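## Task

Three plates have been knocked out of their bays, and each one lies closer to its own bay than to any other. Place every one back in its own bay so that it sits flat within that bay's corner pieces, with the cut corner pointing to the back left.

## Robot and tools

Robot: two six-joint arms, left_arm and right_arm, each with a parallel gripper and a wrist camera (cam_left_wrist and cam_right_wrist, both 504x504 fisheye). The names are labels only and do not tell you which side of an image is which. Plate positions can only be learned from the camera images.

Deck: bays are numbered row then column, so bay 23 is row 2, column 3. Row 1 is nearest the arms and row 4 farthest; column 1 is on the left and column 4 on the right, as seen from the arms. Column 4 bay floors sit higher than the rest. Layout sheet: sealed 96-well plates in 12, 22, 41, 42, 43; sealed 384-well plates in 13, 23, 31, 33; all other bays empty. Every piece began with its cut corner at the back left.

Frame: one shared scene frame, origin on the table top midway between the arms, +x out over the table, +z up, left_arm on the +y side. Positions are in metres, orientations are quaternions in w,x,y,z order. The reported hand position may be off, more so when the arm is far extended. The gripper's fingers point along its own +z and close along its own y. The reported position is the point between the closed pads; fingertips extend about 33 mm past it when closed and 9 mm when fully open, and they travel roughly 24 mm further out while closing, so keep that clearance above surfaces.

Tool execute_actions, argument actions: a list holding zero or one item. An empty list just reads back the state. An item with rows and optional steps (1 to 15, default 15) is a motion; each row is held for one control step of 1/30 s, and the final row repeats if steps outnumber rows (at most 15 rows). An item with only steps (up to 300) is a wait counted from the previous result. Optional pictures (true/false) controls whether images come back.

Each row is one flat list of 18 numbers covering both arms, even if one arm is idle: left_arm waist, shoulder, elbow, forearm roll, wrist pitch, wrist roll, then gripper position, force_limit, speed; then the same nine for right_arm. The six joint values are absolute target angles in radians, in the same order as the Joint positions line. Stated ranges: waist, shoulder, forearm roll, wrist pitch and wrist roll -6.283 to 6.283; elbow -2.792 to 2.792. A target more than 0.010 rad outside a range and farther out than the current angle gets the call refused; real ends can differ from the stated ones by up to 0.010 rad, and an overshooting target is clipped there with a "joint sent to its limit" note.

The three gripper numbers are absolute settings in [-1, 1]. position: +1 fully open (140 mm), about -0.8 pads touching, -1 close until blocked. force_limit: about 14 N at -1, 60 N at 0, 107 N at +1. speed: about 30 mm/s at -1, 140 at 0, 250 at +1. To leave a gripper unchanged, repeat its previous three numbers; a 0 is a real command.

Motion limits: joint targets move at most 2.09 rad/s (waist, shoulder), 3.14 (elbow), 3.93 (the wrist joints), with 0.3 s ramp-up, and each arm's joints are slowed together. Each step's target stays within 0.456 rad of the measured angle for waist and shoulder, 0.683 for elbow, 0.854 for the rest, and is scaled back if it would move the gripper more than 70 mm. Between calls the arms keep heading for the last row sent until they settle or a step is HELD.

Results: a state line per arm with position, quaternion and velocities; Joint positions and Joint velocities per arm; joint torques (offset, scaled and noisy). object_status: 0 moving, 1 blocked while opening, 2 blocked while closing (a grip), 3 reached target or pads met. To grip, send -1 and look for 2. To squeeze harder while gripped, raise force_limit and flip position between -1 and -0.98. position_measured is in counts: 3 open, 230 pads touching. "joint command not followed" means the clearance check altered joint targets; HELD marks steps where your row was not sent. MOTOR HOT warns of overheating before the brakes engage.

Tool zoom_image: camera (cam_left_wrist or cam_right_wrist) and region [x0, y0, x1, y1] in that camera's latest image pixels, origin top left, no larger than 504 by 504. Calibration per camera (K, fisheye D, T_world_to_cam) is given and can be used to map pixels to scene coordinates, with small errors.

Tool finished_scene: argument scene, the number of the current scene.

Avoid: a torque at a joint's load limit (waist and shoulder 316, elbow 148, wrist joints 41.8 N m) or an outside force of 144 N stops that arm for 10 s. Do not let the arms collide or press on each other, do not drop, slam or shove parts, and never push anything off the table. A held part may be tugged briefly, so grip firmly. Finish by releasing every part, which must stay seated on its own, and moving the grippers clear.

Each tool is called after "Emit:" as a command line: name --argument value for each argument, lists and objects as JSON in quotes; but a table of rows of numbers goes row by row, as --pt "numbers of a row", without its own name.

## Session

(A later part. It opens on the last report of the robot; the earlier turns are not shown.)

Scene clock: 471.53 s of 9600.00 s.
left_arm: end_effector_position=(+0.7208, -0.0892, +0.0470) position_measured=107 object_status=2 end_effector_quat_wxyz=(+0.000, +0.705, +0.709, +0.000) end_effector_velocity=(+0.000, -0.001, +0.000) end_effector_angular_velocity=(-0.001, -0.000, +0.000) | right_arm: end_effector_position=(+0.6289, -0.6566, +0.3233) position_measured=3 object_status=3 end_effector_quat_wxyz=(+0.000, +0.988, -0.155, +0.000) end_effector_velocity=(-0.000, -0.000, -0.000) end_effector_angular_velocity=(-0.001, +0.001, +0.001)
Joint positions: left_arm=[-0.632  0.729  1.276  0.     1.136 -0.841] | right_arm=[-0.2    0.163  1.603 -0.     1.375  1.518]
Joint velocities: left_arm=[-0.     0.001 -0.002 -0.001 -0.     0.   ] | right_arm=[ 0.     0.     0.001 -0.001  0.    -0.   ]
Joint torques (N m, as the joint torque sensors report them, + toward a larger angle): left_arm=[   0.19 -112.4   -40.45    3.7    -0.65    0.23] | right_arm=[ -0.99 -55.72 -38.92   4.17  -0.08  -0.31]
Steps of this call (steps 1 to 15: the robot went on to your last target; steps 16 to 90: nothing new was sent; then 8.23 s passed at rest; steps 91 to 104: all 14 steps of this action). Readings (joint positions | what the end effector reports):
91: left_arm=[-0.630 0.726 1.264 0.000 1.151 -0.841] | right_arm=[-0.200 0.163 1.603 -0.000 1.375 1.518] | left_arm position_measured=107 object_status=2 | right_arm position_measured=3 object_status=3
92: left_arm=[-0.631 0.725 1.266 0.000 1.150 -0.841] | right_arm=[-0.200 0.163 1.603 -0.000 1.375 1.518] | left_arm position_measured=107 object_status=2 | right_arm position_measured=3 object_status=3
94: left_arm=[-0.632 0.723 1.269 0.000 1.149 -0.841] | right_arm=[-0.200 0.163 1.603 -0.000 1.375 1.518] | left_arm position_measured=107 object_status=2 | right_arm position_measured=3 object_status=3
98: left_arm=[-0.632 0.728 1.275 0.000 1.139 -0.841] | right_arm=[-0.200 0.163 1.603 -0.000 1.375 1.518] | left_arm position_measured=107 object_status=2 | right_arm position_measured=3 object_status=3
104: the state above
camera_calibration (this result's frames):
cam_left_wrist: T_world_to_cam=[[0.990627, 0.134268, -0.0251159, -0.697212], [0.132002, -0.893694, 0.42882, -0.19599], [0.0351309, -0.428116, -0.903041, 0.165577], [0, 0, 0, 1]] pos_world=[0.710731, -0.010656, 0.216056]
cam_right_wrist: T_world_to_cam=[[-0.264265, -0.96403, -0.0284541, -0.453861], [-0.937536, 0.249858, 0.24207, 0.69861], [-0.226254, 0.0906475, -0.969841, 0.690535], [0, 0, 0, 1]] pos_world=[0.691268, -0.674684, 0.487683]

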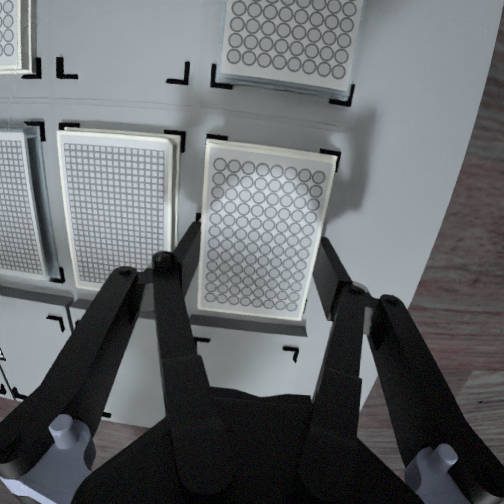

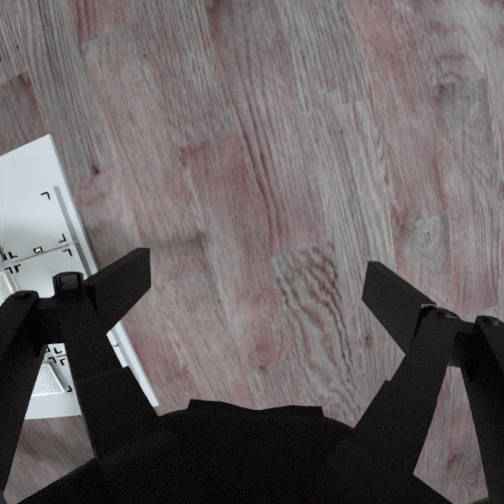

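Emit:
execute_actions --actions '[{"rows":[[-0.631,0.7305,1.2737,0,1.1374,-0.8403,-1,0,-0.5,-0.2,0.163,1.603,0,1.375,1.518,1,0,0],[-0.631,0.7305,1.2737,0,1.1374,-0.8403,-1,0,-0.5,-0.2,0.163,1.603,0,1.375,1.518,1,0,0],[-0.631,0.7305,1.2737,0,1.1374,-0.8403,-1,0,-0.5,-0.2,0.163,1.603,0,1.375,1.518,1,0,0],[-0.631,0.7305,1.2737,0,1.1374,-0.8403,-1,0,-0.5,-0.2,0.163,1.603,0,1.375,1.518,1,0,0],[-0.631,0.7305,1.2737,0,1.1374,-0.8403,-1,0,-0.5,-0.2,0.163,1.603,0,1.375,1.518,1,0,0],[-0.631,0.7327,1.2758,0,1.1331,-0.8403,-1,0,-0.5,-0.2,0.163,1.603,0,1.375,1.518,1,0,0]],"steps":13}]'

Emit:
zoom_image --camera "cam_left_wrist" --region '[180,120,360,340]'

Scene clock: 483.00 s of 9600.00 s.
left_arm: end_effector_position=(+0.7220, -0.0892, +0.0439) position_measured=107 object_status=2 end_effector_quat_wxyz=(+0.000, +0.705, +0.709, -0.000) end_effector_velocity=(-0.000, +0.000, +0.000) end_effector_angular_velocity=(-0.000, -0.000, -0.000) | right_arm: end_effector_position=(+0.6289, -0.6566, +0.3233) position_measured=3 object_status=3 end_effector_quat_wxyz=(+0.000, +0.988, -0.155, +0.000) end_effector_velocity=(-0.000, -0.001, -0.000) end_effector_angular_velocity=(-0.001, +0.001, +0.000)
Joint positions: left_arm=[-0.631  0.733  1.276 -0.     1.133 -0.84 ] | right_arm=[-0.2    0.163  1.603 -0.     1.375  1.518]
Joint velocities: left_arm=[-0.    -0.001  0.001  0.    -0.001  0.   ] | right_arm=[-0.    -0.     0.001 -0.002 -0.    -0.   ]
Joint torques (N m, as the joint torque sensors report them, + toward a larger angle): left_arm=[   0.13 -111.94  -39.45    3.56   -0.19   -0.19] | right_arm=[ -2.41 -56.85 -39.31   4.16  -0.05  -0.2 ]
Steps of this call (steps 1 to 15: the robot went on to your last target; steps 16 to 90: nothing new was sent; then 8.03 s passed at rest; steps 91 to 103: all 13 steps of this action). Readings (joint positions | what the end effector reports):
91: left_arm=[-0.632 0.729 1.276 -0.000 1.136 -0.841] | right_arm=[-0.200 0.163 1.603 -0.000 1.375 1.518] | left_arm position_measured=107 object_status=2 | right_arm position_measured=3 object_status=3
92: left_arm=[-0.632 0.730 1.275 -0.000 1.136 -0.841] | right_arm=[-0.200 0.163 1.603 -0.000 1.375 1.518] | left_arm position_measured=107 object_status=2 | right_arm position_measured=3 object_status=3
94: left_arm=[-0.631 0.730 1.274 -0.000 1.137 -0.840] | right_arm=[-0.200 0.163 1.603 -0.000 1.375 1.518] | left_arm position_measured=107 object_status=2 | right_arm position_measured=3 object_status=3
98: left_arm=[-0.631 0.732 1.275 -0.000 1.134 -0.840] | right_arm=[-0.200 0.163 1.603 -0.000 1.375 1.518] | left_arm position_measured=107 object_status=2 | right_arm position_measured=3 object_status=3
103: the state above
camera_calibration (this result's frames):
cam_left_wrist: T_world_to_cam=[[0.990647, 0.134104, -0.0252061, -0.698436], [0.131892, -0.893709, 0.428822, -0.194791], [0.0349797, -0.428135, -0.903037, 0.162817], [0, 0, 0, 1]] pos_world=[0.7119, -0.0107159, 0.212956]
cam_right_wrist: T_world_to_cam=[[-0.264265, -0.96403, -0.0284541, -0.453861], [-0.937536, 0.249857, 0.242071, 0.698609], [-0.226254, 0.0906475, -0.969841, 0.690535], [0, 0, 0, 1]] pos_world=[0.691268, -0.674684, 0.487683]

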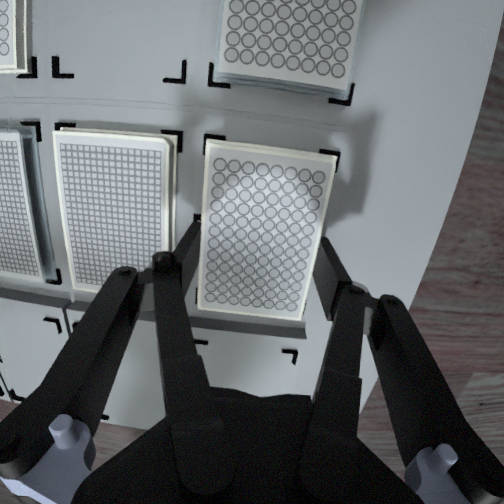

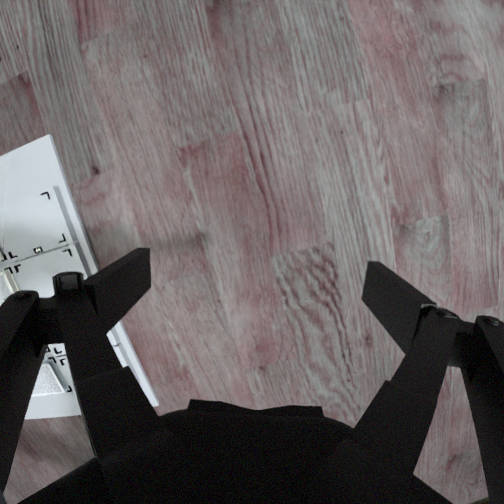

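Region (180, 120, 360, 340) of cam_left_wrist's 504x504 image, scaled by 2.291, with more detail than that image has; it fills the left 412 columns of this view, and the rest is white.

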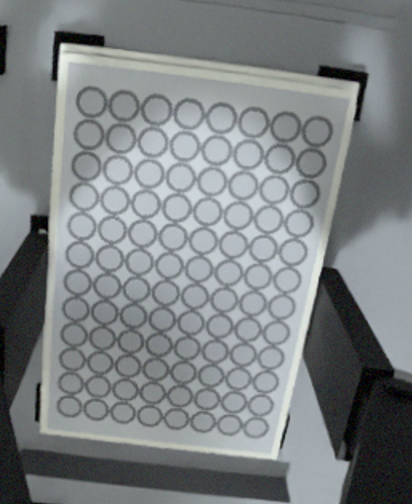

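Matches the good state. Lower and release.

Emit:
execute_actions --actions '[{"rows":[[-0.631,0.7347,1.278,0,1.1289,-0.8403,-1,0,-0.5,-0.2,0.163,1.603,0,1.375,1.518,1,0,0],[-0.631,0.7347,1.278,0,1.1289,-0.8403,-1,0,-0.5,-0.2,0.163,1.603,0,1.375,1.518,1,0,0],[-0.631,0.7347,1.278,0,1.1289,-0.8403,-1,0,-0.5,-0.2,0.163,1.603,0,1.375,1.518,1,0,0],[-0.631,0.7347,1.278,0,1.1289,-0.8403,-1,0,-0.5,-0.2,0.163,1.603,0,1.375,1.518,1,0,0],[-0.631,0.7347,1.278,0,1.1289,-0.8403,-1,0,-0.5,-0.2,0.163,1.603,0,1.375,1.518,1,0,0],[-0.631,0.7347,1.278,0,1.1289,-0.8403,0.5,0,0,-0.2,0.163,1.603,0,1.375,1.518,1,0,0]],"steps":15}]'

Emit:
zoom_image --camera "cam_left_wrist" --region '[180,120,360,340]'

Scene clock: 496.67 s of 9600.00 s.
left_arm: end_effector_position=(+0.7219, -0.0891, +0.0410) position_measured=66 object_status=0 end_effector_quat_wxyz=(+0.000, +0.705, +0.709, +0.000) end_effector_velocity=(+0.000, -0.001, -0.000) end_effector_angular_velocity=(-0.002, -0.001, -0.000) | right_arm: end_effector_position=(+0.6289, -0.6566, +0.3233) position_measured=3 object_status=3 end_effector_quat_wxyz=(+0.000, +0.988, -0.155, +0.000) end_effector_velocity=(-0.000, +0.000, +0.000) end_effector_angular_velocity=(-0.000, +0.000, +0.001)
Joint positions: left_arm=[-0.631  0.735  1.278  0.     1.129 -0.84 ] | right_arm=[-0.2    0.163  1.603 -0.     1.375  1.518]
Joint velocities: left_arm=[-0.     0.001 -0.001 -0.001 -0.002  0.   ] | right_arm=[ 0.    -0.    -0.    -0.     0.001 -0.001]
Joint torques (N m, as the joint torque sensors report them, + toward a larger angle): left_arm=[   1.65 -113.97  -40.03    3.97   -0.49   -0.23] | right_arm=[ -1.28 -55.79 -38.78   4.14   0.03  -0.39]
Steps of this call (steps 1 to 15: the robot went on to your last target; steps 16 to 90: nothing new was sent; then 10.17 s passed at rest; steps 91 to 105: all 15 steps of this action). Readings (joint positions | what the end effector reports):
91: left_arm=[-0.631 0.733 1.276 0.000 1.133 -0.840] | right_arm=[-0.200 0.163 1.603 -0.000 1.375 1.518] | left_arm position_measured=107 object_status=2 | right_arm position_measured=3 object_status=3
92: left_arm=[-0.631 0.733 1.277 0.000 1.131 -0.840] | right_arm=[-0.200 0.163 1.603 -0.000 1.375 1.518] | left_arm position_measured=107 object_status=2 | right_arm position_measured=3 object_status=3
94: left_arm=[-0.631 0.735 1.278 0.000 1.129 -0.840] | right_arm=[-0.200 0.163 1.603 -0.000 1.375 1.518] | left_arm position_measured=107 object_status=2 | right_arm position_measured=3 object_status=3
98: left_arm=[-0.631 0.735 1.278 0.000 1.129 -0.840] | right_arm=[-0.200 0.163 1.603 -0.000 1.375 1.518] | left_arm position_measured=97 object_status=0 | right_arm position_measured=3 object_status=3
105: the state above
camera_calibration (this result's frames):
cam_left_wrist: T_world_to_cam=[[0.990651, 0.13408, -0.0251528, -0.698494], [0.13185, -0.893738, 0.428776, -0.1934], [0.0350103, -0.428083, -0.903061, 0.160163], [0, 0, 0, 1]] pos_world=[0.711856, -0.0106317, 0.209993]
cam_right_wrist: T_world_to_cam=[[-0.264265, -0.96403, -0.0284541, -0.453861], [-0.937536, 0.249857, 0.24207, 0.698609], [-0.226254, 0.0906475, -0.969841, 0.690535], [0, 0, 0, 1]] pos_world=[0.691268, -0.674684, 0.487683]

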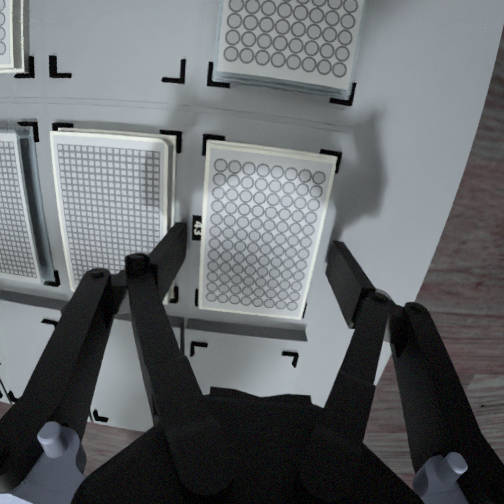

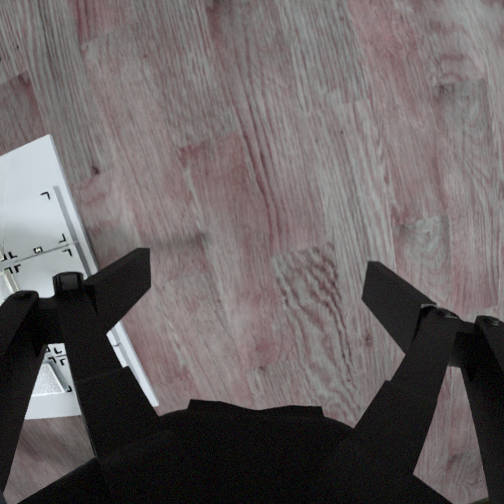

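Region (180, 120, 360, 340) of cam_left_wrist's 504x504 image, scaled by 2.291, with more detail than that image has; it fills the left 412 columns of this view, and the rest is white.

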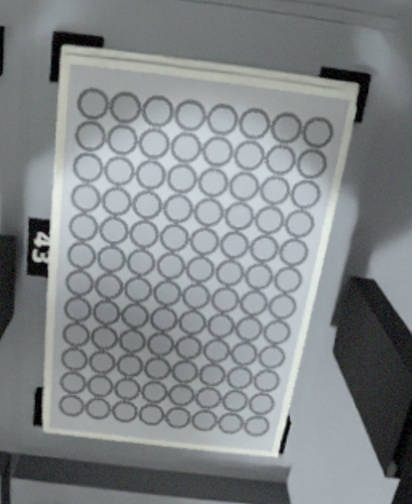

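Emit:
execute_actions --actions '[{"rows":[[-0.631,0.6958,1.233,0,1.2128,-0.8403,0.5,0,0,-0.2,0.163,1.603,0,1.375,1.518,1,0,0],[-0.631,0.6958,1.233,0,1.2128,-0.8403,0.5,0,0,-0.2,0.163,1.603,0,1.375,1.518,1,0,0],[-0.631,0.6958,1.233,0,1.2128,-0.8403,0.5,0,0,-0.2,0.163,1.603,0,1.375,1.518,1,0,0],[-0.631,0.6958,1.233,0,1.2128,-0.8403,0.5,0,0,-0.2,0.163,1.603,0,1.375,1.518,1,0,0],[-0.631,0.6958,1.233,0,1.2128,-0.8403,0.5,0,0,-0.2,0.163,1.603,0,1.375,1.518,1,0,0],[-0.631,0.6958,1.233,0,1.2128,-0.8403,0.5,0,0,-0.2,0.163,1.603,0,1.375,1.518,1,0,0],[-0.631,0.6958,1.233,0,1.2128,-0.8403,0.5,0,0,-0.2,0.163,1.603,0,1.375,1.518,1,0,0],[-0.4833,0.2459,1.6934,0,1.2023,0.2,1,0,0,-0.053,0.163,1.603,0,1.375,1.518,1,0,0]],"steps":15}]' --pictures false

Emit:
execute_actions --actions '[{"steps":25}]'

Scene clock: 506.37 s of 9600.00 s.
left_arm: end_effector_position=(+0.7026, -0.0127, +0.1461) position_measured=17 object_status=0 end_effector_quat_wxyz=(-0.000, +0.781, +0.624, -0.000) end_effector_velocity=(-0.120, +0.388, +0.212) end_effector_angular_velocity=(+0.000, +0.001, -1.360) | right_arm: end_effector_position=(+0.6495, -0.5737, +0.3234) position_measured=3 object_status=3 end_effector_quat_wxyz=(+0.000, +0.996, -0.089, +0.000) end_effector_velocity=(+0.049, +0.276, +0.000) end_effector_angular_velocity=(+0.000, +0.000, +0.432)
Joint positions: left_arm=[-0.587  0.563  1.37  -0.     1.209 -0.568] | right_arm=[-0.069  0.163  1.603 -0.     1.375  1.518]
Joint velocities: left_arm=[ 0.219 -0.666  0.682  0.    -0.015  1.579] | right_arm=[ 0.432 -0.001  0.001  0.     0.    -0.001]
Joint torques (N m, as the joint torque sensors report them, + toward a larger angle): left_arm=[  -1.67 -100.93  -39.96    4.05   -0.34    0.52] | right_arm=[-25.46 -50.39 -39.47   3.24   0.02  -0.33]
Steps of this call (steps 1 to 15: the robot went on to your last target; steps 16 to 90: nothing new was sent; then 6.20 s passed at rest; steps 91 to 105: all 15 steps of this action). Readings (joint positions | what the end effector reports):
91: left_arm=[-0.631 0.735 1.278 -0.000 1.129 -0.840] | right_arm=[-0.200 0.163 1.603 -0.000 1.375 1.518] | left_arm position_measured=66 object_status=3 | right_arm position_measured=3 object_status=3
92: left_arm=[-0.631 0.732 1.274 -0.000 1.138 -0.840] | right_arm=[-0.200 0.163 1.603 -0.000 1.375 1.518] | left_arm position_measured=66 object_status=3 | right_arm position_measured=3 object_status=3
94: left_arm=[-0.631 0.708 1.246 -0.000 1.188 -0.840] | right_arm=[-0.200 0.163 1.603 -0.000 1.375 1.518] | left_arm position_measured=66 object_status=3 | right_arm position_measured=3 object_status=3
98: left_arm=[-0.631 0.696 1.234 -0.000 1.212 -0.840] | right_arm=[-0.200 0.163 1.603 -0.000 1.375 1.518] | left_arm position_measured=66 object_status=0 | right_arm position_measured=3 object_status=3
105: the state above

Scene clock: 507.20 s of 9600.00 s.
left_arm: end_effector_position=(+0.6198, +0.1703, +0.2199) position_measured=3 object_status=3 end_effector_quat_wxyz=(-0.000, +0.942, +0.335, -0.000) end_effector_velocity=(+0.000, +0.000, +0.000) end_effector_angular_velocity=(-0.001, -0.001, +0.000) | right_arm: end_effector_position=(+0.6512, -0.5638, +0.3234) position_measured=3 object_status=3 end_effector_quat_wxyz=(+0.000, +0.997, -0.082, +0.000) end_effector_velocity=(-0.000, +0.000, +0.000) end_effector_angular_velocity=(+0.000, +0.001, -0.000)
Joint positions: left_arm=[-0.483  0.246  1.693  0.     1.202  0.2  ] | right_arm=[-0.053  0.163  1.603 -0.     1.375  1.518]
Joint velocities: left_arm=[ 0.    -0.001  0.     0.    -0.001 -0.   ] | right_arm=[ 0.     0.    -0.     0.     0.001  0.   ]
Joint torques (N m, as the joint torque sensors report them, + toward a larger angle): left_arm=[  0.53 -65.18 -40.3    3.86  -0.73  -0.23] | right_arm=[ -2.53 -55.66 -39.29   4.33   0.03  -0.17]
Steps of this call (steps 1 to 25: the robot went on to your last target). Readings (joint positions | what the end effector reports):
1: left_arm=[-0.580 0.541 1.393 -0.000 1.209 -0.513] | right_arm=[-0.058 0.163 1.603 -0.000 1.375 1.518] | left_arm position_measured=9 object_status=0 | right_arm position_measured=3 object_status=3
2: left_arm=[-0.573 0.518 1.416 -0.000 1.208 -0.458] | right_arm=[-0.054 0.163 1.603 -0.000 1.375 1.518] | left_arm position_measured=4 object_status=0 | right_arm position_measured=3 object_status=3
4: left_arm=[-0.558 0.472 1.463 -0.000 1.207 -0.347] | right_arm=[-0.053 0.163 1.603 -0.000 1.375 1.518] | left_arm position_measured=3 object_status=0 | right_arm position_measured=3 object_status=3
8: left_arm=[-0.527 0.380 1.556 -0.000 1.205 -0.125] | right_arm=[-0.053 0.163 1.603 -0.000 1.375 1.518] | left_arm position_measured=3 object_status=3 | right_arm position_measured=3 object_status=3
25: the state above
camera_calibration (this result's frames):
cam_left_wrist: T_world_to_cam=[[0.725953, -0.687281, -0.0252344, -0.323564], [-0.613181, -0.663427, 0.428805, 0.397765], [-0.311451, -0.295819, -0.903044, 0.628589], [0, 0, 0, 1]] pos_world=[0.674569, 0.227457, 0.388915]
cam_right_wrist: T_world_to_cam=[[-0.120212, -0.992341, -0.0284487, -0.468239], [-0.964035, 0.109844, 0.242016, 0.634721], [-0.237037, 0.0565186, -0.969855, 0.675004], [0, 0, 0, 1]] pos_world=[0.715606, -0.572524, 0.487724]

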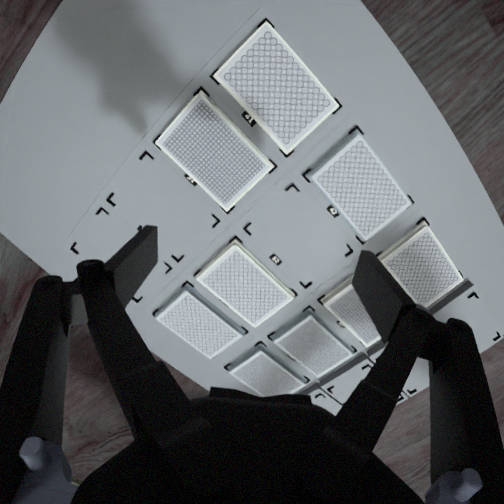

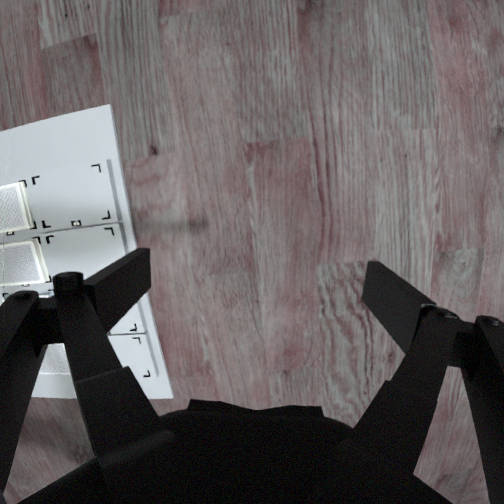

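Emit:
finished_scene --scene 1

The scene is finished: the task was done.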